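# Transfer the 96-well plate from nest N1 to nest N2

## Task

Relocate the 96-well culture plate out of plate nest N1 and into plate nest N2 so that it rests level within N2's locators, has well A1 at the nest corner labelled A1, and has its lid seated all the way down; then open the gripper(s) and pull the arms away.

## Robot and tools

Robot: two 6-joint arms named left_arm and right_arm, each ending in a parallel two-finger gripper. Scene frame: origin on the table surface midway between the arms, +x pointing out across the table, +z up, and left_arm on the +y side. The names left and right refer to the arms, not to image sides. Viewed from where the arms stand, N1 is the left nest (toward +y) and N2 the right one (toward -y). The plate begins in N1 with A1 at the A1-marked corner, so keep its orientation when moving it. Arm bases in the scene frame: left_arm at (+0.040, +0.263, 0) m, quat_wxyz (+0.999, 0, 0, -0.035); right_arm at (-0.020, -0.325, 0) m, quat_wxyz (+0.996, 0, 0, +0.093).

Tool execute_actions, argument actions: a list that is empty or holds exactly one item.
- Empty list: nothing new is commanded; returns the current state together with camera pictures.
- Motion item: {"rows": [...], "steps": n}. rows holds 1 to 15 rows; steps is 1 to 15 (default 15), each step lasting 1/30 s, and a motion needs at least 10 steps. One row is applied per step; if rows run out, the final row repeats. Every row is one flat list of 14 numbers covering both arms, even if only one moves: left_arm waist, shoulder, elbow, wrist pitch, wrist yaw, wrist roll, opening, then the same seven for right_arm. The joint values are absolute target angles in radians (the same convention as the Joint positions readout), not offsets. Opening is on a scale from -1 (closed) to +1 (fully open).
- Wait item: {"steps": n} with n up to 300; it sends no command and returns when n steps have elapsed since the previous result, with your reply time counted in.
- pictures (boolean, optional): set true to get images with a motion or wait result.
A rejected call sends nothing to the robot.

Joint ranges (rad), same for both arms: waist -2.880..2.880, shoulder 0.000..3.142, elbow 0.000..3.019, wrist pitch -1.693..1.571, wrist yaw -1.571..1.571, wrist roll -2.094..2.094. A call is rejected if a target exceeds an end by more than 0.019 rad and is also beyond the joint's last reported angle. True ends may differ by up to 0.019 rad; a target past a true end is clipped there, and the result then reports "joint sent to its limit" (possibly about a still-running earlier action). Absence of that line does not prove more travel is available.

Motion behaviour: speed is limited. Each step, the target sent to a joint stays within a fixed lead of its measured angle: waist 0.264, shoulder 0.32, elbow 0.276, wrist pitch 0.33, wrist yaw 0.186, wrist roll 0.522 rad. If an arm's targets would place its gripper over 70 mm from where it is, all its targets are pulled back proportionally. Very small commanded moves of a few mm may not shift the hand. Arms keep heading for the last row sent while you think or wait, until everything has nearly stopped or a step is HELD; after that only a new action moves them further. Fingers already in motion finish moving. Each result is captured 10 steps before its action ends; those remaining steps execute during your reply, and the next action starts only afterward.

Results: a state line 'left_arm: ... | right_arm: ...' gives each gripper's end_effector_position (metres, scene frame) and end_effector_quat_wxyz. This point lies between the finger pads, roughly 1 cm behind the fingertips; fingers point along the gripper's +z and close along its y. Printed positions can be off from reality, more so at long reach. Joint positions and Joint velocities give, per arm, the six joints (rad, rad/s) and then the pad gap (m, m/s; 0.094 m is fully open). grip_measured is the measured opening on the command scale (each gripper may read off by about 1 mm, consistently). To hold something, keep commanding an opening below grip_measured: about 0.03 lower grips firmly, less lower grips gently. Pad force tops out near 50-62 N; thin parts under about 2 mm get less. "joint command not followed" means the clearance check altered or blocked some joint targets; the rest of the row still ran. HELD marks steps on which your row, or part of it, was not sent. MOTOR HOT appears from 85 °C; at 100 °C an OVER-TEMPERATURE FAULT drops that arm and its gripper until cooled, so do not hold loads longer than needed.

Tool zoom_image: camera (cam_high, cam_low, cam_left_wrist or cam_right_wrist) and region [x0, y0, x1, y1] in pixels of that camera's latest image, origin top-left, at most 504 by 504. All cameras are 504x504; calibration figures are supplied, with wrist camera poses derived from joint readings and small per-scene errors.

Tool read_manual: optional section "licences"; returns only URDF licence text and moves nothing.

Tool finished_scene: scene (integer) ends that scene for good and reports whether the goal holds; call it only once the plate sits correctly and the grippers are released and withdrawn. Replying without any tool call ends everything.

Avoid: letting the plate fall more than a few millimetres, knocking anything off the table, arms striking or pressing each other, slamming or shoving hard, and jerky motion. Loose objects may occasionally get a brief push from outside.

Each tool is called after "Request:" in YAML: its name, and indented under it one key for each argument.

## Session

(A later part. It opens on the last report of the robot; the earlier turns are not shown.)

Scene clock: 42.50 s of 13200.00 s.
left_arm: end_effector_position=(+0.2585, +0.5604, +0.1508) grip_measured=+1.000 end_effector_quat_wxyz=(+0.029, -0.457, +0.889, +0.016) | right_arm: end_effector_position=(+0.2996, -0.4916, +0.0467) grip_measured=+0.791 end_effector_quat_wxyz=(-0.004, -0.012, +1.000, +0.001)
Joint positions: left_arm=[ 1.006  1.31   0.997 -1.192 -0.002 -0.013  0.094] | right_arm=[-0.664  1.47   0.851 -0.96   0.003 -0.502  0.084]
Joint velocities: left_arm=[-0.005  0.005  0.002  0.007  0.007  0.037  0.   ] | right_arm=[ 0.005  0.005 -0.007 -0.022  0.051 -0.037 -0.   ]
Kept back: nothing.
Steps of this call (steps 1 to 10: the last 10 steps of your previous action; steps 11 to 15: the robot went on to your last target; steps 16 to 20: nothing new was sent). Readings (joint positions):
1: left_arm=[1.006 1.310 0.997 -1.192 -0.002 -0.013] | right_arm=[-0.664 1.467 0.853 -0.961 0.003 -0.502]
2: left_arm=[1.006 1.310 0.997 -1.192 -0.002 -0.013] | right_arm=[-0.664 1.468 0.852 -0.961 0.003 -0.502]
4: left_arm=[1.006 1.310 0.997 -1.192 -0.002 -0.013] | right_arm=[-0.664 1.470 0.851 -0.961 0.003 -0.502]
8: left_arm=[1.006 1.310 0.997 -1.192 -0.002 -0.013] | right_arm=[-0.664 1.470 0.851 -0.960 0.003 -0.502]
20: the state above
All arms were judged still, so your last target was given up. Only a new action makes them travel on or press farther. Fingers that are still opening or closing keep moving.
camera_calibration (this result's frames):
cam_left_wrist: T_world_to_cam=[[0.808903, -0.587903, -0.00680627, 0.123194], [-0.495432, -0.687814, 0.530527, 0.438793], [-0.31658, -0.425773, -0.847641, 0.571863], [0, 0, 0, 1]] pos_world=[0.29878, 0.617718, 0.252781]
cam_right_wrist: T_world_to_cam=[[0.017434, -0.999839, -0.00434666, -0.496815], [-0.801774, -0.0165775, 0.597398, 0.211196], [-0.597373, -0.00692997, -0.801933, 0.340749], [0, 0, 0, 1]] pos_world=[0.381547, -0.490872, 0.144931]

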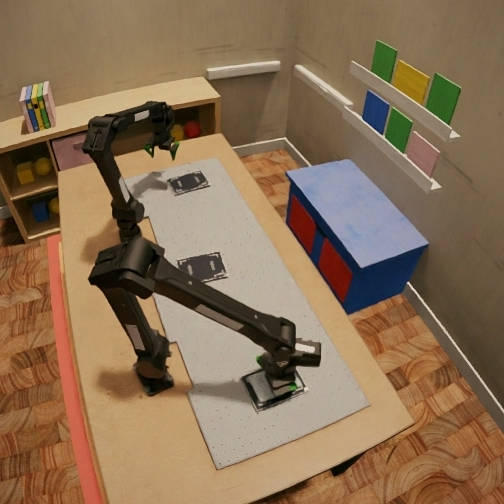

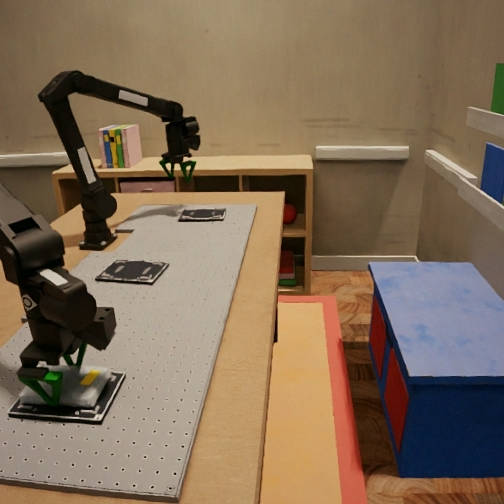

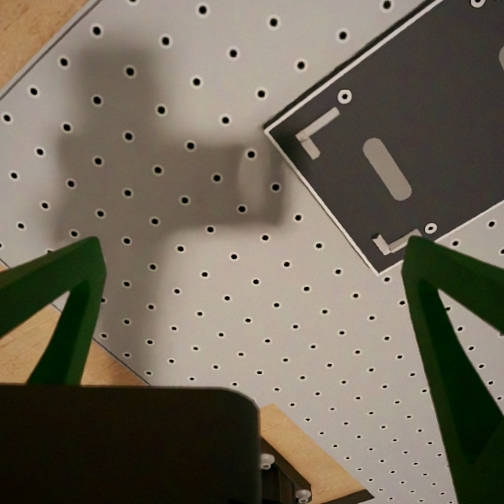

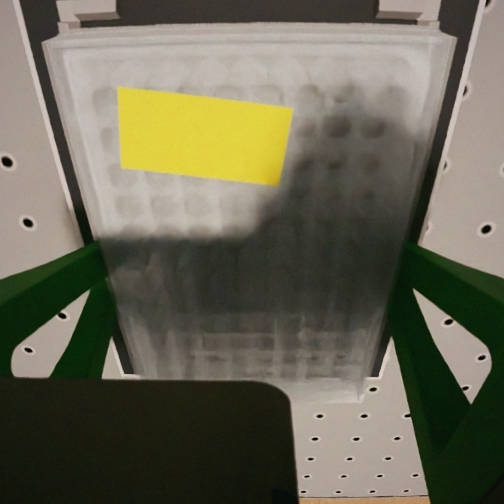

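Request:
execute_actions:
  actions:
    - {"rows":[[1.0,1.3,1.03,-1.2,0,0,1,-0.641,1.483,0.85,-0.938,0,-0.502,0.76]]}

Request:
execute_actions:
  actions:
    - {"steps":15}
  pictures: true

Scene clock: 43.10 s of 13200.00 s.
left_arm: end_effector_position=(+0.2585, +0.5604, +0.1508) grip_measured=+1.000 end_effector_quat_wxyz=(+0.029, -0.457, +0.889, +0.016) | right_arm: end_effector_position=(+0.3026, -0.4908, +0.0467) grip_measured=+0.791 end_effector_quat_wxyz=(-0.000, -0.015, +1.000, -0.001)
Joint positions: left_arm=[ 1.006  1.31   0.997 -1.192 -0.002 -0.013  0.094] | right_arm=[-0.658  1.47   0.851 -0.951  0.003 -0.502  0.084]
Joint velocities: left_arm=[ 0.005 -0.005 -0.002  0.002 -0.081  0.037  0.   ] | right_arm=[ 0.034 -0.024  0.002  0.002  0.022  0.022 -0.001]
Steps of this call (steps 1 to 13: nothing new was sent; steps 14 to 18: the first 5 steps of this action). Readings (joint positions):
14: left_arm=[1.006 1.310 0.997 -1.192 -0.002 -0.013] | right_arm=[-0.664 1.470 0.851 -0.958 0.003 -0.502]
15: left_arm=[1.006 1.310 0.997 -1.192 -0.002 -0.013] | right_arm=[-0.663 1.470 0.851 -0.956 0.003 -0.502]
17: left_arm=[1.006 1.310 0.997 -1.192 -0.002 -0.013] | right_arm=[-0.659 1.470 0.851 -0.952 0.003 -0.502]
18: the state above

Scene clock: 43.60 s of 13200.00 s.
left_arm: end_effector_position=(+0.2585, +0.5604, +0.1508) grip_measured=+1.000 end_effector_quat_wxyz=(+0.029, -0.457, +0.889, +0.016) | right_arm: end_effector_position=(+0.3031, -0.4902, +0.0467) grip_measured=+0.791 end_effector_quat_wxyz=(+0.000, -0.016, +1.000, -0.002)
Joint positions: left_arm=[ 1.006  1.31   0.997 -1.192 -0.002 -0.013  0.094] | right_arm=[-0.656  1.47   0.851 -0.95   0.003 -0.502  0.084]
Joint velocities: left_arm=[-0.005 -0.005 -0.007 -0.007 -0.022  0.081  0.   ] | right_arm=[-0.005 -0.005 -0.022  0.007  0.066 -0.037  0.001]
Kept back: nothing.
Steps of this call (steps 1 to 10: the last 10 steps of your previous action; steps 11 to 15: the robot went on to your last target). Readings (joint positions):
1: left_arm=[1.006 1.310 0.997 -1.192 -0.002 -0.013] | right_arm=[-0.657 1.470 0.851 -0.951 0.003 -0.502]
2: left_arm=[1.006 1.310 0.997 -1.192 -0.002 -0.013] | right_arm=[-0.656 1.470 0.851 -0.951 0.003 -0.502]
4: left_arm=[1.006 1.310 0.997 -1.192 -0.002 -0.013] | right_arm=[-0.656 1.470 0.851 -0.950 0.003 -0.502]
8: left_arm=[1.006 1.310 0.997 -1.192 -0.002 -0.013] | right_arm=[-0.656 1.470 0.851 -0.950 0.003 -0.502]
15: the state above
All arms were judged still, so your last target was given up. Only a new action makes them travel on or press farther. Fingers that are still opening or closing keep moving.
camera_calibration (this result's frames):
cam_left_wrist: T_world_to_cam=[[0.808903, -0.587903, -0.00680627, 0.123194], [-0.495432, -0.687814, 0.530527, 0.438793], [-0.31658, -0.425773, -0.847641, 0.571863], [0, 0, 0, 1]] pos_world=[0.29878, 0.617718, 0.252781]
cam_right_wrist: T_world_to_cam=[[0.0254606, -0.999676, 0.000369335, -0.497989], [-0.806867, -0.0203319, 0.590383, 0.214062], [-0.590184, -0.0153295, -0.807123, 0.336787], [0, 0, 0, 1]] pos_world=[0.384165, -0.488313, 0.145634]

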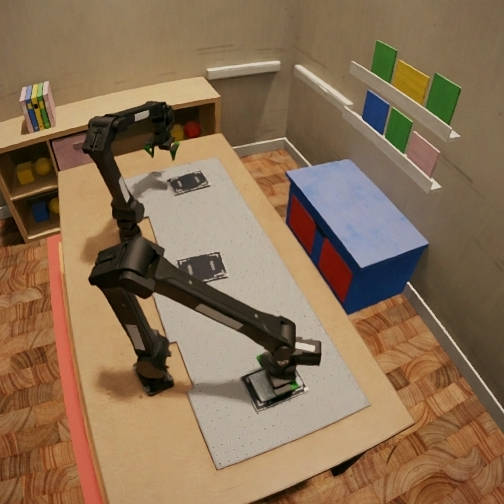

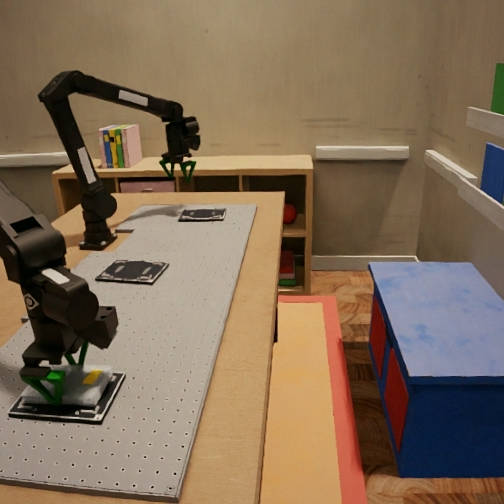

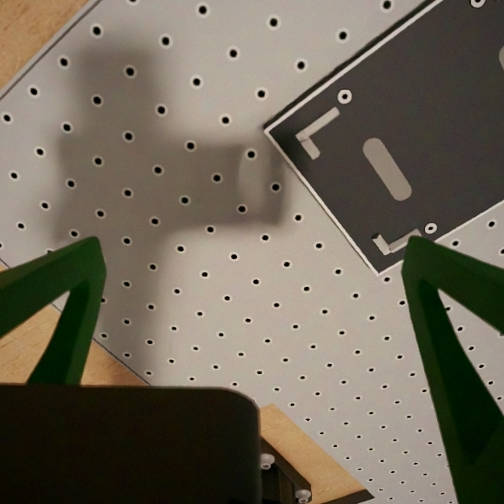

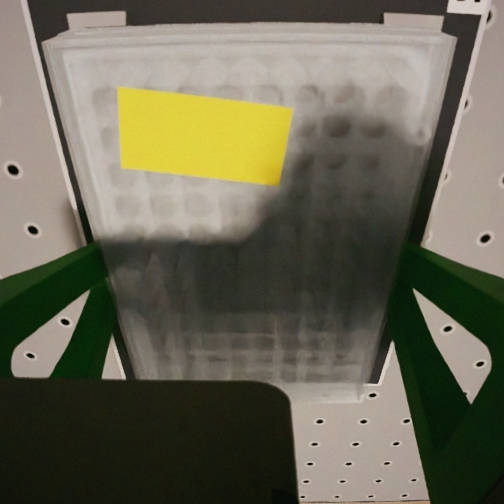

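Request:
execute_actions:
  actions:
    - {"rows":[[1.0,1.3,1.03,-1.2,0,0,1,-0.672,1.483,0.85,-0.938,0,-0.502,0.76]]}

Request:
execute_actions:
  actions:
    - {"rows":[[1.0,1.3,1.03,-1.2,0,0,1,-0.672,1.497,0.85,-0.934,0,-0.502,0.76]]}

Request:
execute_actions:
  actions:
    - {"steps":15}
  pictures: true

Scene clock: 44.33 s of 13200.00 s.
left_arm: end_effector_position=(+0.2585, +0.5604, +0.1508) grip_measured=+1.000 end_effector_quat_wxyz=(+0.029, -0.457, +0.889, +0.016) | right_arm: end_effector_position=(+0.3031, -0.4902, +0.0467) grip_measured=+0.791 end_effector_quat_wxyz=(+0.000, -0.016, +1.000, -0.002)
Joint positions: left_arm=[ 1.006  1.31   0.997 -1.192 -0.002 -0.013  0.094] | right_arm=[-0.656  1.47   0.851 -0.95   0.003 -0.502  0.084]
Joint velocities: left_arm=[-0.005  0.005 -0.002  0.007  0.007 -0.022  0.   ] | right_arm=[-0.015 -0.005 -0.007  0.007 -0.007 -0.007  0.   ]
Steps of this call (steps 1 to 17: nothing new was sent; steps 18 to 22: the first 5 steps of this action). Readings (joint positions):
18: left_arm=[1.006 1.310 0.997 -1.192 -0.002 -0.013] | right_arm=[-0.656 1.470 0.851 -0.950 0.003 -0.502]
19: left_arm=[1.006 1.310 0.997 -1.192 -0.002 -0.013] | right_arm=[-0.656 1.470 0.851 -0.950 0.003 -0.502]
21: left_arm=[1.006 1.310 0.997 -1.192 -0.002 -0.013] | right_arm=[-0.656 1.470 0.851 -0.950 0.003 -0.502]
22: the state above

Scene clock: 44.83 s of 13200.00 s.
left_arm: end_effector_position=(+0.2585, +0.5604, +0.1508) grip_measured=+1.000 end_effector_quat_wxyz=(+0.029, -0.457, +0.889, +0.016) | right_arm: end_effector_position=(+0.3033, -0.4902, +0.0436) grip_measured=+0.791 end_effector_quat_wxyz=(-0.002, -0.016, +1.000, -0.000)
Joint positions: left_arm=[ 1.006  1.31   0.997 -1.192 -0.002 -0.013  0.094] | right_arm=[-0.656  1.479  0.851 -0.946  0.003 -0.502  0.084]
Joint velocities: left_arm=[-0.005 -0.005 -0.007  0.007  0.066  0.022  0.   ] | right_arm=[-0.005  0.073  0.022 -0.007  0.037  0.007  0.   ]
Steps of this call (steps 1 to 10: the last 10 steps of your previous action; steps 11 to 15: the first 5 steps of this action). Readings (joint positions):
11: left_arm=[1.006 1.310 0.997 -1.192 -0.002 -0.013] | right_arm=[-0.656 1.471 0.851 -0.950 0.003 -0.502]
12: left_arm=[1.006 1.310 0.997 -1.192 -0.002 -0.013] | right_arm=[-0.656 1.472 0.851 -0.948 0.003 -0.502]
14: left_arm=[1.006 1.310 0.997 -1.192 -0.002 -0.013] | right_arm=[-0.656 1.477 0.851 -0.947 0.003 -0.502]
15: the state above

Scene clock: 45.33 s of 13200.00 s.
left_arm: end_effector_position=(+0.2585, +0.5604, +0.1508) grip_measured=+1.000 end_effector_quat_wxyz=(+0.029, -0.457, +0.889, +0.016) | right_arm: end_effector_position=(+0.3030, -0.4901, +0.0423) grip_measured=+0.791 end_effector_quat_wxyz=(-0.004, -0.016, +1.000, +0.001)
Joint positions: left_arm=[ 1.006  1.31   0.997 -1.192 -0.002 -0.013  0.094] | right_arm=[-0.656  1.483  0.851 -0.946  0.003 -0.502  0.084]
Joint velocities: left_arm=[-0.015  0.005 -0.012  0.002  0.081 -0.051  0.   ] | right_arm=[-0.005 -0.015  0.012  0.002 -0.066 -0.022 -0.   ]
Kept back: nothing.
Steps of this call (steps 1 to 10: the last 10 steps of your previous action; steps 11 to 15: the robot went on to your last target). Readings (joint positions):
1: left_arm=[1.006 1.310 0.997 -1.192 -0.002 -0.013] | right_arm=[-0.656 1.481 0.851 -0.946 0.003 -0.502]
2: left_arm=[1.006 1.310 0.997 -1.192 -0.002 -0.013] | right_arm=[-0.656 1.482 0.851 -0.946 0.003 -0.502]
4: left_arm=[1.006 1.310 0.997 -1.192 -0.002 -0.013] | right_arm=[-0.656 1.483 0.851 -0.946 0.003 -0.502]
8: left_arm=[1.006 1.310 0.997 -1.192 -0.002 -0.013] | right_arm=[-0.656 1.483 0.851 -0.946 0.003 -0.502]
15: the state above
All arms were judged still, so your last target was given up. Only a new action makes them travel on or press farther. Fingers that are still opening or closing keep moving.
camera_calibration (this result's frames):
cam_left_wrist: T_world_to_cam=[[0.808903, -0.587903, -0.00680627, 0.123194], [-0.495432, -0.687814, 0.530527, 0.438793], [-0.31658, -0.425773, -0.847641, 0.571863], [0, 0, 0, 1]] pos_world=[0.29878, 0.617718, 0.252781]
cam_right_wrist: T_world_to_cam=[[0.0254459, -0.999668, -0.0039839, -0.497711], [-0.802021, -0.0227935, 0.59686, 0.213598], [-0.596753, -0.0119924, -0.802335, 0.336548], [0, 0, 0, 1]] pos_world=[0.384811, -0.488641, 0.140553]

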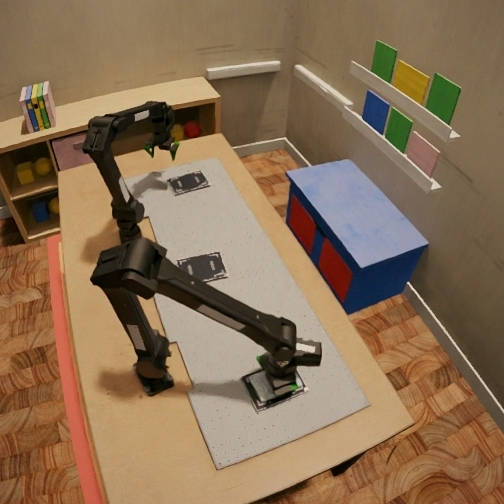

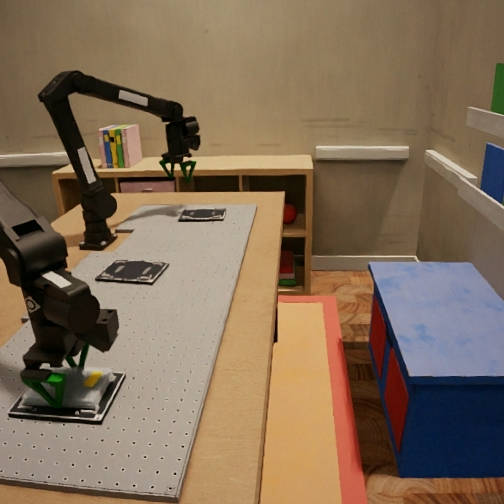

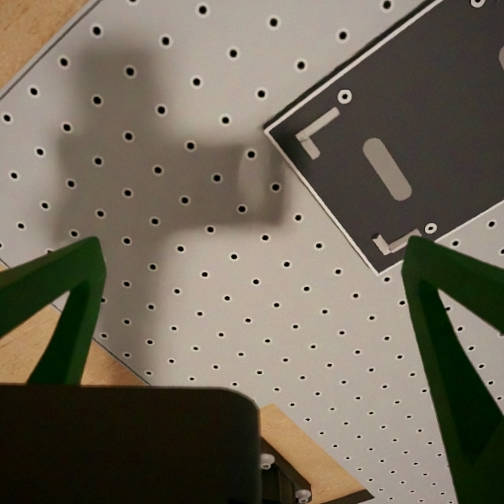

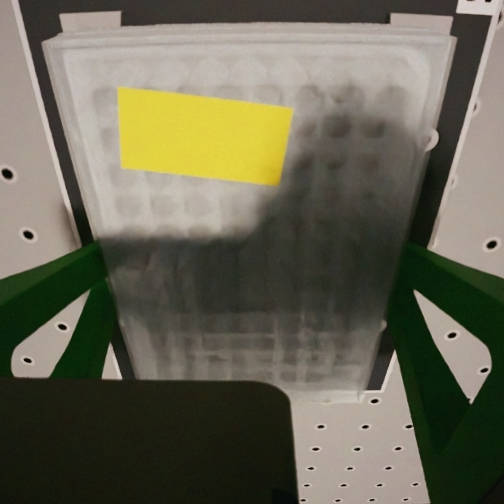

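Request:
execute_actions:
  actions:
    - {"rows":[[1.0,1.3,1.03,-1.2,0,0,1,-0.678,1.483,0.85,-0.945,0,-0.502,0.76]]}

Request:
execute_actions:
  actions:
    - {"steps":15}
  pictures: true

Scene clock: 45.83 s of 13200.00 s.
left_arm: end_effector_position=(+0.2585, +0.5604, +0.1508) grip_measured=+1.000 end_effector_quat_wxyz=(+0.029, -0.457, +0.889, +0.016) | right_arm: end_effector_position=(+0.3021, -0.4918, +0.0423) grip_measured=+0.791 end_effector_quat_wxyz=(-0.004, -0.014, +1.000, +0.001)
Joint positions: left_arm=[ 1.006  1.31   0.997 -1.192 -0.002 -0.013  0.094] | right_arm=[-0.661  1.483  0.851 -0.946  0.003 -0.502  0.084]
Joint velocities: left_arm=[-0.005 -0.005  0.002 -0.012  0.022  0.007  0.   ] | right_arm=[-0.054 -0.005 -0.007  0.002 -0.022 -0.066  0.001]
Steps of this call (steps 1 to 10: nothing new was sent; steps 11 to 15: the first 5 steps of this action). Readings (joint positions):
11: left_arm=[1.006 1.310 0.997 -1.192 -0.002 -0.013] | right_arm=[-0.656 1.483 0.851 -0.946 0.003 -0.502]
12: left_arm=[1.006 1.310 0.997 -1.192 -0.002 -0.013] | right_arm=[-0.657 1.483 0.851 -0.946 0.003 -0.502]
14: left_arm=[1.006 1.310 0.997 -1.192 -0.002 -0.013] | right_arm=[-0.660 1.483 0.851 -0.946 0.003 -0.502]
15: the state above

Scene clock: 46.33 s of 13200.00 s.
left_arm: end_effector_position=(+0.2585, +0.5604, +0.1508) grip_measured=+1.000 end_effector_quat_wxyz=(+0.029, -0.457, +0.889, +0.016) | right_arm: end_effector_position=(+0.3018, -0.4923, +0.0423) grip_measured=+0.791 end_effector_quat_wxyz=(-0.004, -0.013, +1.000, +0.001)
Joint positions: left_arm=[ 1.006  1.31   0.997 -1.192 -0.002 -0.013  0.094] | right_arm=[-0.663  1.483  0.851 -0.946  0.003 -0.502  0.084]
Joint velocities: left_arm=[-0.015 -0.005  0.002 -0.007 -0.022  0.022  0.   ] | right_arm=[-0.005  0.005  0.007  0.022  0.022  0.037  0.001]
Kept back: nothing.
Steps of this call (steps 1 to 10: the last 10 steps of your previous action; steps 11 to 15: the robot went on to your last target). Readings (joint positions):
1: left_arm=[1.006 1.310 0.997 -1.192 -0.002 -0.013] | right_arm=[-0.662 1.483 0.851 -0.946 0.003 -0.502]
2: left_arm=[1.006 1.310 0.997 -1.192 -0.002 -0.013] | right_arm=[-0.663 1.483 0.851 -0.946 0.003 -0.502]
4: left_arm=[1.006 1.310 0.997 -1.192 -0.002 -0.013] | right_arm=[-0.663 1.483 0.851 -0.946 0.003 -0.502]
8: left_arm=[1.006 1.310 0.997 -1.192 -0.002 -0.013] | right_arm=[-0.663 1.483 0.851 -0.946 0.003 -0.502]
15: the state above
All arms were judged still, so your last target was given up. Only a new action makes them travel on or press farther. Fingers that are still opening or closing keep moving.
camera_calibration (this result's frames):
cam_left_wrist: T_world_to_cam=[[0.808903, -0.587903, -0.00680627, 0.123194], [-0.495432, -0.687814, 0.530527, 0.438793], [-0.31658, -0.425773, -0.847641, 0.571863], [0, 0, 0, 1]] pos_world=[0.29878, 0.617718, 0.252781]
cam_right_wrist: T_world_to_cam=[[0.018581, -0.999819, -0.0039839, -0.497896], [-0.802159, -0.0172859, 0.59686, 0.215386], [-0.596821, -0.00789455, -0.802335, 0.337879], [0, 0, 0, 1]] pos_world=[0.383678, -0.491416, 0.140553]

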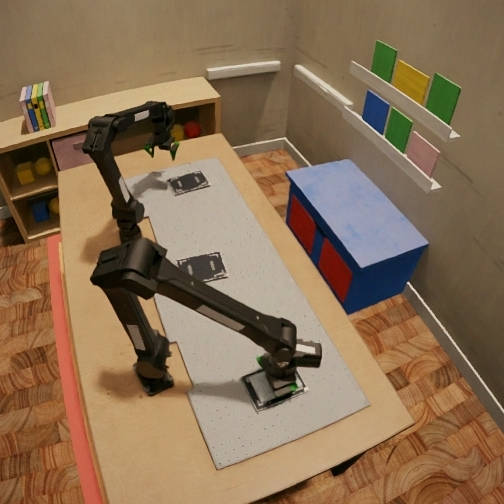

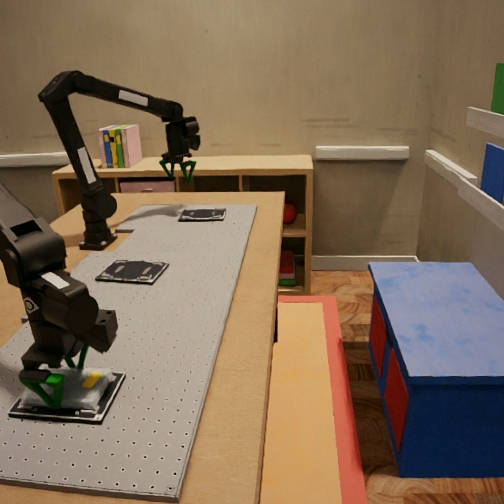

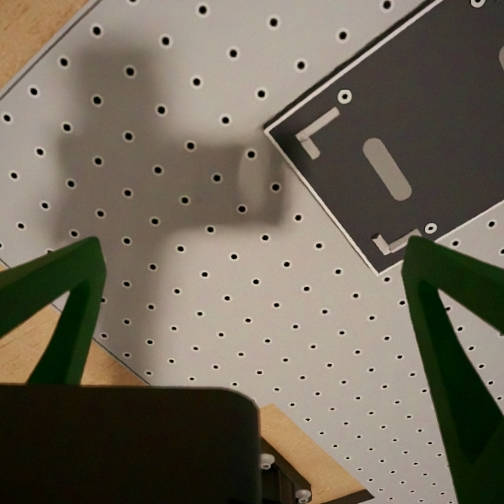

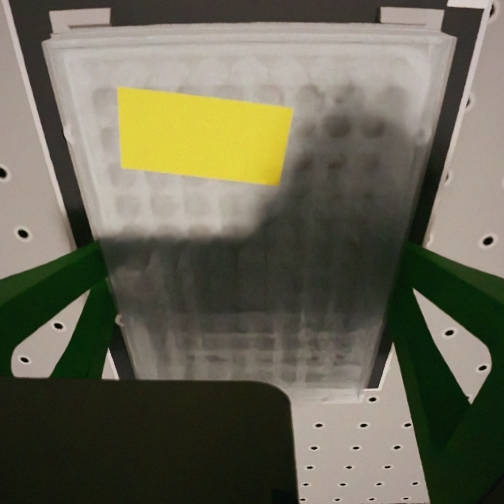

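Request:
execute_actions:
  actions:
    - {"rows":[[1.0,1.3,1.03,-1.2,0,0,1,-0.66,1.515,0.85,-0.935,0,-0.502,0.76]]}

Request:
execute_actions:
  actions:
    - {"steps":15}
  pictures: true

Request:
zoom_image:
  camera: "cam_low"
  region: [0, 340, 140, 430]

Scene clock: 47.03 s of 13200.00 s.
left_arm: end_effector_position=(+0.2585, +0.5604, +0.1508) grip_measured=+1.000 end_effector_quat_wxyz=(+0.029, -0.457, +0.889, +0.016) | right_arm: end_effector_position=(+0.3014, -0.4916, +0.0396) grip_measured=+0.791 end_effector_quat_wxyz=(-0.007, -0.012, +1.000, +0.003)
Joint positions: left_arm=[ 1.006  1.31   0.997 -1.192 -0.002 -0.013  0.094] | right_arm=[-0.663  1.491  0.851 -0.946  0.    -0.5    0.084]
Joint velocities: left_arm=[-0.005 -0.005 -0.007 -0.012 -0.051 -0.066  0.   ] | right_arm=[-0.005 -0.024 -0.007 -0.012  0.007  0.095 -0.001]
Steps of this call (steps 1 to 16: nothing new was sent; steps 17 to 21: the first 5 steps of this action). Readings (joint positions):
17: left_arm=[1.006 1.310 0.997 -1.192 -0.002 -0.013] | right_arm=[-0.663 1.484 0.851 -0.946 0.003 -0.502]
18: left_arm=[1.006 1.310 0.997 -1.192 -0.002 -0.013] | right_arm=[-0.663 1.486 0.851 -0.946 0.002 -0.502]
20: left_arm=[1.006 1.310 0.997 -1.192 -0.002 -0.013] | right_arm=[-0.663 1.490 0.851 -0.946 0.001 -0.501]
21: the state above

Scene clock: 47.53 s of 13200.00 s.
left_arm: end_effector_position=(+0.2585, +0.5604, +0.1508) grip_measured=+1.000 end_effector_quat_wxyz=(+0.029, -0.457, +0.889, +0.016) | right_arm: end_effector_position=(+0.3014, -0.4916, +0.0396) grip_measured=+0.791 end_effector_quat_wxyz=(-0.007, -0.011, +1.000, +0.003)
Joint positions: left_arm=[ 1.006  1.31   0.997 -1.192 -0.002 -0.013  0.094] | right_arm=[-0.663  1.491  0.851 -0.946  0.    -0.5    0.084]
Joint velocities: left_arm=[ 0.005 -0.005 -0.012 -0.002  0.007 -0.037  0.   ] | right_arm=[-0.015  0.005 -0.007 -0.007  0.051  0.051 -0.   ]
Kept back: nothing.
Steps of this call (steps 1 to 10: the last 10 steps of your previous action; steps 11 to 15: the robot went on to your last target). Readings (joint positions):
1: left_arm=[1.006 1.310 0.997 -1.192 -0.002 -0.013] | right_arm=[-0.663 1.491 0.851 -0.946 0.000 -0.500]
2: left_arm=[1.006 1.310 0.997 -1.192 -0.002 -0.013] | right_arm=[-0.663 1.491 0.851 -0.946 0.000 -0.500]
4: left_arm=[1.006 1.310 0.997 -1.192 -0.002 -0.013] | right_arm=[-0.663 1.491 0.851 -0.946 0.000 -0.500]
8: left_arm=[1.006 1.310 0.997 -1.192 -0.002 -0.013] | right_arm=[-0.663 1.491 0.851 -0.946 0.000 -0.500]
15: the state above
All arms were judged still, so your last target was given up. Only a new action makes them travel on or press farther. Fingers that are still opening or closing keep moving.
camera_calibration (this result's frames):
cam_left_wrist: T_world_to_cam=[[0.808903, -0.587903, -0.00680627, 0.123194], [-0.495432, -0.687814, 0.530527, 0.438793], [-0.31658, -0.425773, -0.847641, 0.571863], [0, 0, 0, 1]] pos_world=[0.29878, 0.617718, 0.252781]
cam_right_wrist: T_world_to_cam=[[0.0158435, -0.999827, -0.00976952, -0.496169], [-0.798566, -0.0185328, 0.601622, 0.214774], [-0.601699, -0.00173018, -0.798721, 0.339781], [0, 0, 0, 1]] pos_world=[0.383818, -0.491515, 0.13733]

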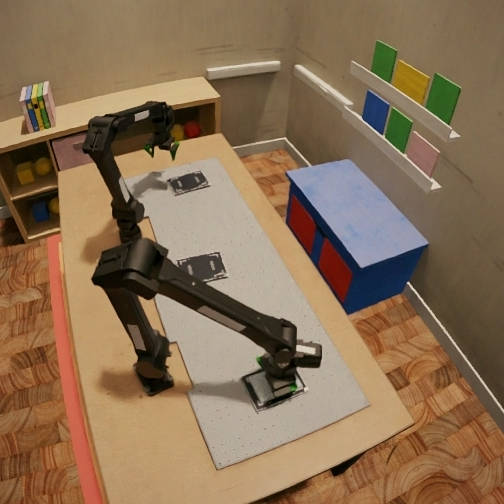

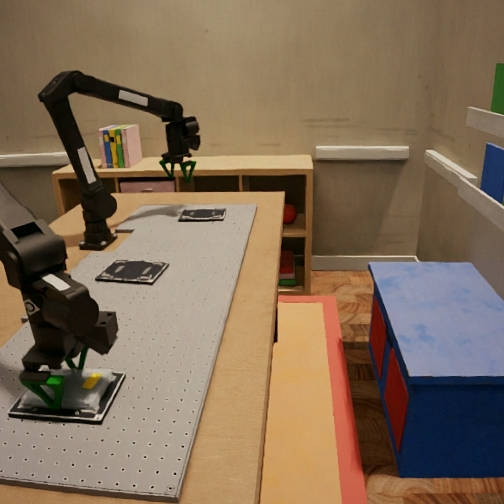

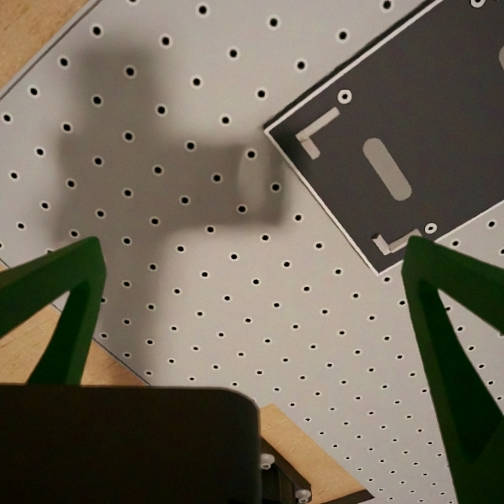

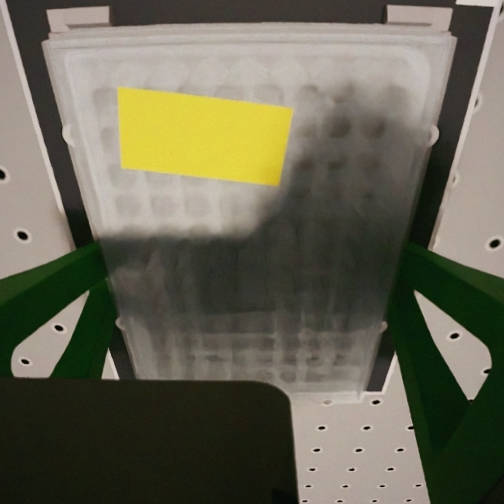

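Region (0, 340, 140, 430) of cam_low's 504x504 image, scaled by 3.600, with more detail than that image has; it fills the top 324 rows of this view, and the rest is white.

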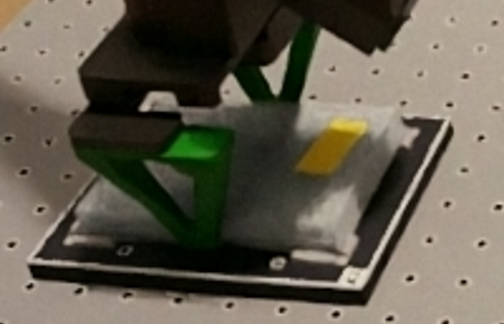

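Request:
execute_actions:
  actions:
    - {"rows":[[1.0,1.3,1.03,-1.2,0,0,1,-0.66,1.495,0.85,-0.945,0,-0.502,1]]}

Request:
execute_actions:
  actions:
    - {"rows":[[1.0,1.3,1.03,-1.2,0,0,1,-0.66,1.35,0.98,-1.15,0,-0.502,1]]}

Request:
execute_actions:
  actions:
    - {"steps":25}
  pictures: true

Request:
zoom_image:
  camera: "cam_low"
  region: [0, 340, 140, 430]

Scene clock: 48.17 s of 13200.00 s.
left_arm: end_effector_position=(+0.2585, +0.5604, +0.1508) grip_measured=+1.000 end_effector_quat_wxyz=(+0.029, -0.457, +0.889, +0.016) | right_arm: end_effector_position=(+0.3014, -0.4916, +0.0396) grip_measured=+1.000 end_effector_quat_wxyz=(-0.007, -0.011, +1.000, +0.003)
Joint positions: left_arm=[ 1.006  1.31   0.997 -1.192 -0.002 -0.013  0.094] | right_arm=[-0.663  1.491  0.851 -0.946  0.    -0.5    0.094]
Joint velocities: left_arm=[-0.005 -0.005 -0.012  0.007 -0.081  0.066  0.   ] | right_arm=[-0.005 -0.005 -0.007  0.007  0.022  0.007  0.   ]
Steps of this call (steps 1 to 14: nothing new was sent; steps 15 to 19: the first 5 steps of this action). Readings (joint positions):
15: left_arm=[1.006 1.310 0.997 -1.192 -0.002 -0.013] | right_arm=[-0.663 1.491 0.851 -0.946 0.000 -0.500]
16: left_arm=[1.006 1.310 0.997 -1.192 -0.002 -0.013] | right_arm=[-0.663 1.491 0.851 -0.946 0.000 -0.500]
18: left_arm=[1.006 1.310 0.997 -1.192 -0.002 -0.013] | right_arm=[-0.663 1.491 0.851 -0.946 0.000 -0.500]
19: the state above

Scene clock: 48.67 s of 13200.00 s.
left_arm: end_effector_position=(+0.2585, +0.5604, +0.1508) grip_measured=+1.000 end_effector_quat_wxyz=(+0.029, -0.457, +0.889, +0.016) | right_arm: end_effector_position=(+0.2918, -0.4867, +0.0886) grip_measured=+1.000 end_effector_quat_wxyz=(-0.016, -0.011, +1.000, +0.009)
Joint positions: left_arm=[ 1.006  1.31   0.997 -1.192 -0.002 -0.013  0.094] | right_arm=[-0.663  1.398  0.905 -1.114  0.    -0.5    0.094]
Joint velocities: left_arm=[-0.005 -0.015 -0.002  0.007 -0.051 -0.007  0.   ] | right_arm=[-0.005 -0.806  0.437 -0.481 -0.007 -0.007  0.   ]
Steps of this call (steps 1 to 10: the last 10 steps of your previous action; steps 11 to 15: the first 5 steps of this action). Readings (joint positions):
11: left_arm=[1.006 1.310 0.997 -1.192 -0.002 -0.013] | right_arm=[-0.663 1.485 0.858 -0.976 0.000 -0.500]
12: left_arm=[1.006 1.310 0.997 -1.192 -0.002 -0.013] | right_arm=[-0.663 1.472 0.868 -1.025 0.000 -0.500]
14: left_arm=[1.006 1.310 0.997 -1.192 -0.002 -0.013] | right_arm=[-0.663 1.425 0.891 -1.093 0.000 -0.500]
15: the state above

Scene clock: 49.50 s of 13200.00 s.
left_arm: end_effector_position=(+0.2585, +0.5604, +0.1508) grip_measured=+1.000 end_effector_quat_wxyz=(+0.029, -0.457, +0.889, +0.016) | right_arm: end_effector_position=(+0.3096, -0.4959, +0.1315) grip_measured=+1.000 end_effector_quat_wxyz=(+0.028, -0.011, +0.999, -0.015)
Joint positions: left_arm=[ 1.006  1.31   0.997 -1.192 -0.002 -0.013  0.094] | right_arm=[-0.663  1.335  0.966 -1.139  0.    -0.5    0.094]
Joint velocities: left_arm=[-0.005 -0.005 -0.002 -0.007 -0.051  0.007  0.   ] | right_arm=[-0.005 -0.005 -0.012  0.012 -0.007  0.037  0.   ]
Kept back: nothing.
Steps of this call (steps 1 to 10: the last 10 steps of your previous action; steps 11 to 25: the robot went on to your last target). Readings (joint positions):
1: left_arm=[1.006 1.310 0.997 -1.192 -0.002 -0.013] | right_arm=[-0.663 1.374 0.920 -1.125 0.000 -0.500]
2: left_arm=[1.006 1.310 0.997 -1.192 -0.002 -0.013] | right_arm=[-0.663 1.353 0.935 -1.131 0.000 -0.500]
4: left_arm=[1.006 1.310 0.997 -1.192 -0.002 -0.013] | right_arm=[-0.663 1.328 0.958 -1.134 0.000 -0.500]
8: left_arm=[1.006 1.310 0.997 -1.192 -0.002 -0.013] | right_arm=[-0.663 1.326 0.966 -1.137 0.000 -0.500]
25: the state above
camera_calibration (this result's frames):
cam_left_wrist: T_world_to_cam=[[0.808903, -0.587903, -0.00680627, 0.123194], [-0.495432, -0.687814, 0.530527, 0.438793], [-0.31658, -0.425773, -0.847641, 0.571863], [0, 0, 0, 1]] pos_world=[0.29878, 0.617718, 0.252781]
cam_right_wrist: T_world_to_cam=[[0.0152371, -0.999513, 0.0272157, -0.504169], [-0.838418, 0.00205913, 0.545023, 0.195949], [-0.544814, -0.0311227, -0.837979, 0.391116], [0, 0, 0, 1]] pos_world=[0.385055, -0.492154, 0.234671]

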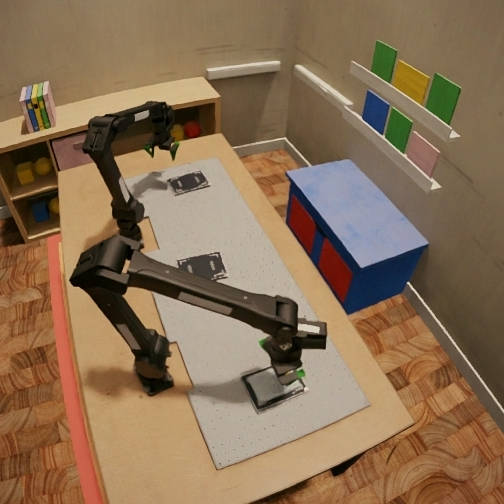

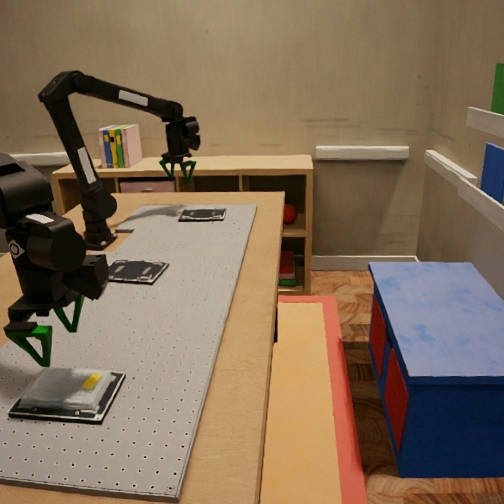

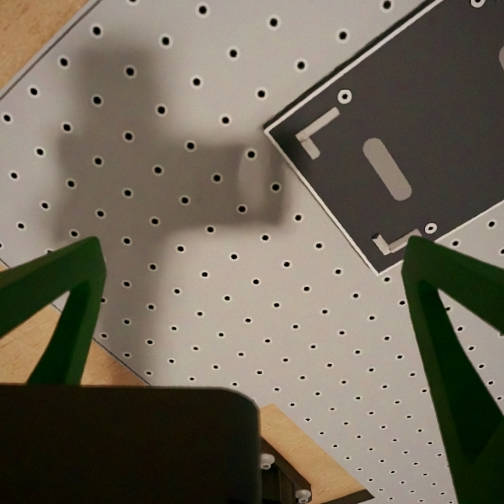

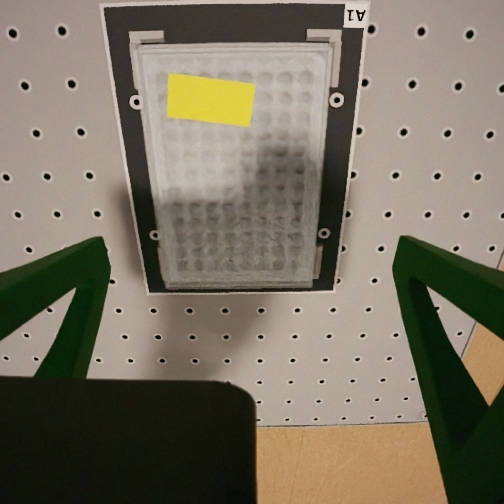

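Region (0, 340, 140, 430) of cam_low's 504x504 image, scaled by 3.600, with more detail than that image has; it fills the top 324 rows of this view, and the rest is white.

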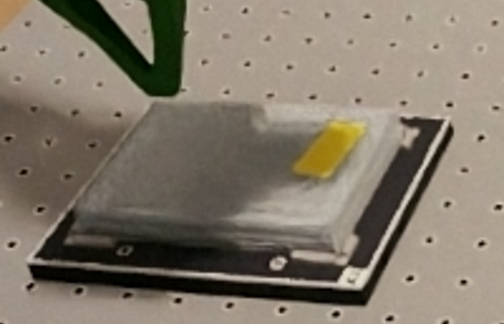

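Back end may be riding the locator; check.

Request:
zoom_image:
  camera: "cam_low"
  region: [5, 365, 125, 425]

Request:
zoom_image:
  camera: "cam_high"
  region: [235, 355, 315, 420]

Request:
zoom_image:
  camera: "cam_right_wrist"
  region: [100, 0, 380, 100]

Region (5, 365, 125, 425) of cam_low's 504x504 image, scaled by 4.200, with more detail than that image has.

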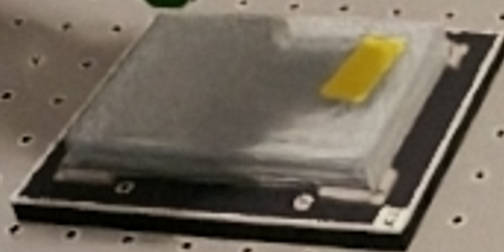

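Region (235, 355, 315, 420) of cam_high's 504x504 image, scaled by 6.300, with more detail than that image has; it fills the top 410 rows of this view, and the rest is white.

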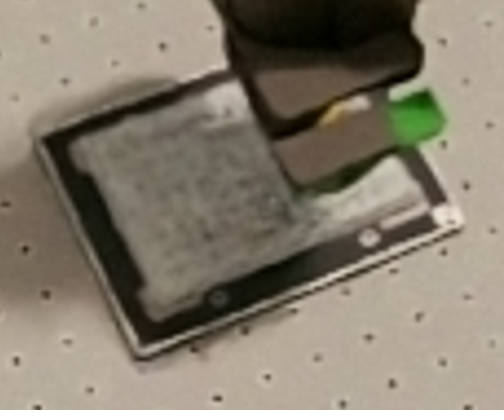

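Region (100, 0, 380, 100) of cam_right_wrist's 504x504 image, scaled by 1.800, with more detail than that image has; it fills the top 180 rows of this view, and the rest is white.

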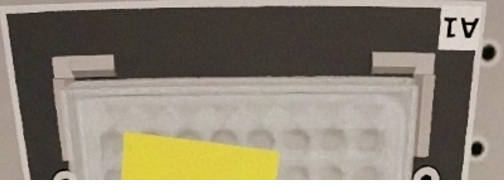

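Request:
execute_actions:
  actions:
    - {"rows":[[1.0,1.3,1.03,-1.2,0,0,1,-0.66,1.44,0.88,-0.995,0,-0.502,1]]}

Request:
execute_actions:
  actions:
    - {"steps":20}

Request:
execute_actions:
  actions:
    - {"rows":[[1.0,1.3,1.03,-1.2,0,0,1,-0.66,1.515,0.85,-0.93,0,-0.502,1]]}

Request:
execute_actions:
  actions:
    - {"steps":20}
  pictures: true

Scene clock: 50.60 s of 13200.00 s.
left_arm: end_effector_position=(+0.2585, +0.5604, +0.1508) grip_measured=+1.000 end_effector_quat_wxyz=(+0.029, -0.457, +0.889, +0.016) | right_arm: end_effector_position=(+0.3103, -0.4962, +0.0834) grip_measured=+1.000 end_effector_quat_wxyz=(+0.020, -0.011, +1.000, -0.011)
Joint positions: left_arm=[ 1.006  1.31   0.997 -1.192 -0.002 -0.013  0.094] | right_arm=[-0.663  1.407  0.898 -1.016  0.    -0.5    0.094]
Joint velocities: left_arm=[-0.005 -0.005 -0.002 -0.002 -0.022  0.007  0.   ] | right_arm=[-0.005  0.611 -0.369  0.139 -0.022 -0.007  0.   ]
Steps of this call (steps 1 to 15: the robot went on to your last target; steps 16 to 28: nothing new was sent; steps 29 to 33: the first 5 steps of this action). Readings (joint positions):
29: left_arm=[1.006 1.310 0.997 -1.192 -0.002 -0.013] | right_arm=[-0.663 1.340 0.955 -1.112 0.000 -0.500]
30: left_arm=[1.006 1.310 0.997 -1.192 -0.002 -0.013] | right_arm=[-0.663 1.348 0.941 -1.068 0.000 -0.500]
32: left_arm=[1.006 1.310 0.997 -1.192 -0.002 -0.013] | right_arm=[-0.663 1.386 0.911 -1.023 0.000 -0.500]
33: the state above

Scene clock: 51.27 s of 13200.00 s.
left_arm: end_effector_position=(+0.2585, +0.5604, +0.1508) grip_measured=+1.000 end_effector_quat_wxyz=(+0.029, -0.457, +0.889, +0.016) | right_arm: end_effector_position=(+0.2978, -0.4898, +0.0592) grip_measured=+1.000 end_effector_quat_wxyz=(-0.008, -0.011, +1.000, +0.004)
Joint positions: left_arm=[ 1.006  1.31   0.997 -1.192 -0.002 -0.013  0.094] | right_arm=[-0.663  1.448  0.867 -1.007  0.    -0.5    0.094]
Joint velocities: left_arm=[-0.005 -0.015 -0.002  0.012  0.051 -0.007  0.   ] | right_arm=[-0.005 -0.005 -0.007  0.002  0.022 -0.066  0.   ]
Kept back: nothing.
Steps of this call (steps 1 to 10: the last 10 steps of your previous action; steps 11 to 20: the robot went on to your last target). Readings (joint positions):
1: left_arm=[1.006 1.310 0.997 -1.192 -0.002 -0.013] | right_arm=[-0.663 1.426 0.887 -1.012 0.000 -0.500]
2: left_arm=[1.006 1.310 0.997 -1.192 -0.002 -0.013] | right_arm=[-0.663 1.440 0.878 -1.011 0.000 -0.500]
4: left_arm=[1.006 1.310 0.997 -1.192 -0.002 -0.013] | right_arm=[-0.663 1.451 0.867 -1.011 0.000 -0.500]
8: left_arm=[1.006 1.310 0.997 -1.192 -0.002 -0.013] | right_arm=[-0.663 1.448 0.867 -1.007 0.000 -0.500]
20: the state above

Scene clock: 51.43 s of 13200.00 s.
left_arm: end_effector_position=(+0.2585, +0.5604, +0.1508) grip_measured=+1.000 end_effector_quat_wxyz=(+0.029, -0.457, +0.889, +0.016) | right_arm: end_effector_position=(+0.3054, -0.4937, +0.0422) grip_measured=+1.000 end_effector_quat_wxyz=(-0.003, -0.011, +1.000, +0.001)
Joint positions: left_arm=[ 1.006  1.31   0.997 -1.192 -0.002 -0.013  0.094] | right_arm=[-0.663  1.492  0.86  -0.946  0.    -0.5    0.094]
Joint velocities: left_arm=[-0.005 -0.005 -0.007 -0.012  0.081 -0.007  0.   ] | right_arm=[-0.015  0.278 -0.066  0.11  -0.037  0.022  0.   ]
Steps of this call (steps 1 to 5: the first 5 steps of this action). Readings (joint positions):
1: left_arm=[1.006 1.310 0.997 -1.192 -0.002 -0.013] | right_arm=[-0.663 1.451 0.865 -0.994 0.000 -0.500]
2: left_arm=[1.006 1.310 0.997 -1.192 -0.002 -0.013] | right_arm=[-0.663 1.458 0.863 -0.975 0.000 -0.500]
4: left_arm=[1.006 1.310 0.997 -1.192 -0.002 -0.013] | right_arm=[-0.663 1.481 0.862 -0.951 0.000 -0.500]
5: the state above

Scene clock: 52.10 s of 13200.00 s.
left_arm: end_effector_position=(+0.2585, +0.5604, +0.1508) grip_measured=+1.000 end_effector_quat_wxyz=(+0.029, -0.457, +0.889, +0.016) | right_arm: end_effector_position=(+0.3053, -0.4934, +0.0381) grip_measured=+1.000 end_effector_quat_wxyz=(-0.005, -0.012, +1.000, +0.002)
Joint positions: left_arm=[ 1.006  1.31   0.997 -1.192 -0.002 -0.013  0.094] | right_arm=[-0.662  1.501  0.858 -0.938  0.001 -0.501  0.094]
Joint velocities: left_arm=[-0.005 -0.005 -0.002  0.007 -0.051 -0.022  0.   ] | right_arm=[ 0.015 -0.005  0.012 -0.002 -0.051  0.007  0.   ]
Kept back: nothing.
Steps of this call (steps 1 to 10: the last 10 steps of your previous action; steps 11 to 15: the robot went on to your last target; steps 16 to 20: nothing new was sent). Readings (joint positions):
1: left_arm=[1.006 1.310 0.997 -1.192 -0.002 -0.013] | right_arm=[-0.663 1.500 0.858 -0.943 0.000 -0.500]
2: left_arm=[1.006 1.310 0.997 -1.192 -0.002 -0.013] | right_arm=[-0.662 1.501 0.858 -0.941 0.001 -0.501]
4: left_arm=[1.006 1.310 0.997 -1.192 -0.002 -0.013] | right_arm=[-0.662 1.501 0.858 -0.939 0.001 -0.501]
8: left_arm=[1.006 1.310 0.997 -1.192 -0.002 -0.013] | right_arm=[-0.662 1.501 0.858 -0.938 0.001 -0.501]
20: the state above
All arms were judged still, so your last target was given up. Only a new action makes them travel on or press farther. Fingers that are still opening or closing keep moving.
camera_calibration (this result's frames):
cam_left_wrist: T_world_to_cam=[[0.808903, -0.587903, -0.00680627, 0.123194], [-0.495432, -0.687814, 0.530527, 0.438793], [-0.31658, -0.425773, -0.847641, 0.571863], [0, 0, 0, 1]] pos_world=[0.29878, 0.617718, 0.252781]
cam_right_wrist: T_world_to_cam=[[0.0177886, -0.999815, -0.00727917, -0.498704], [-0.80087, -0.0186068, 0.598549, 0.219528], [-0.598574, -0.00481771, -0.801053, 0.338561], [0, 0, 0, 1]] pos_world=[0.387339, -0.492897, 0.136177]

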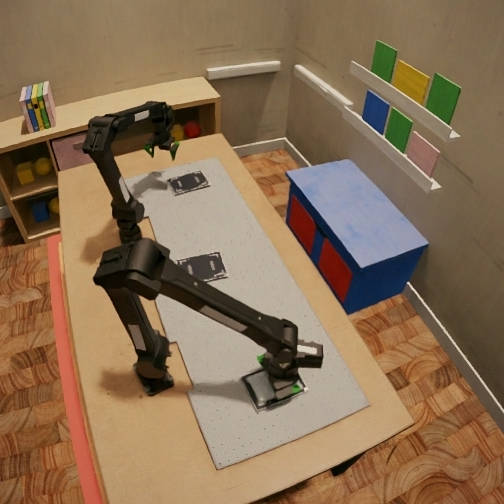

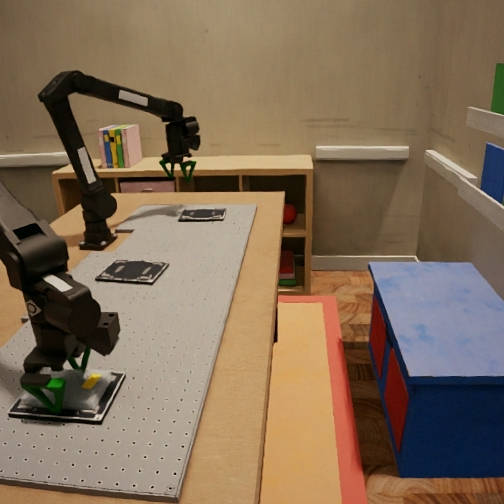

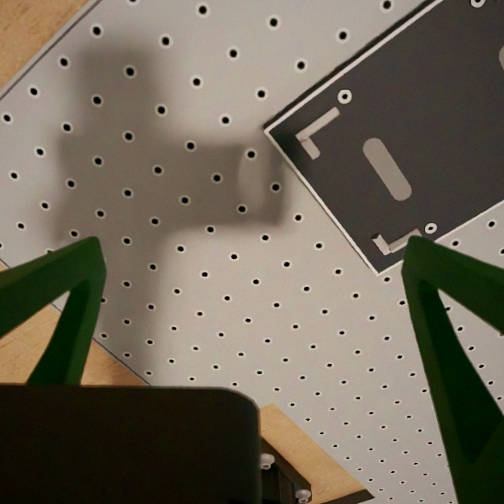

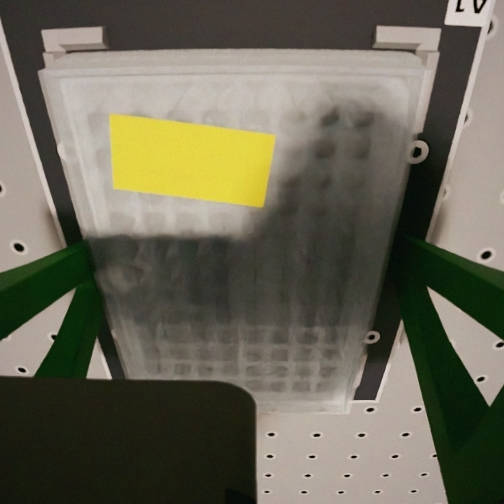

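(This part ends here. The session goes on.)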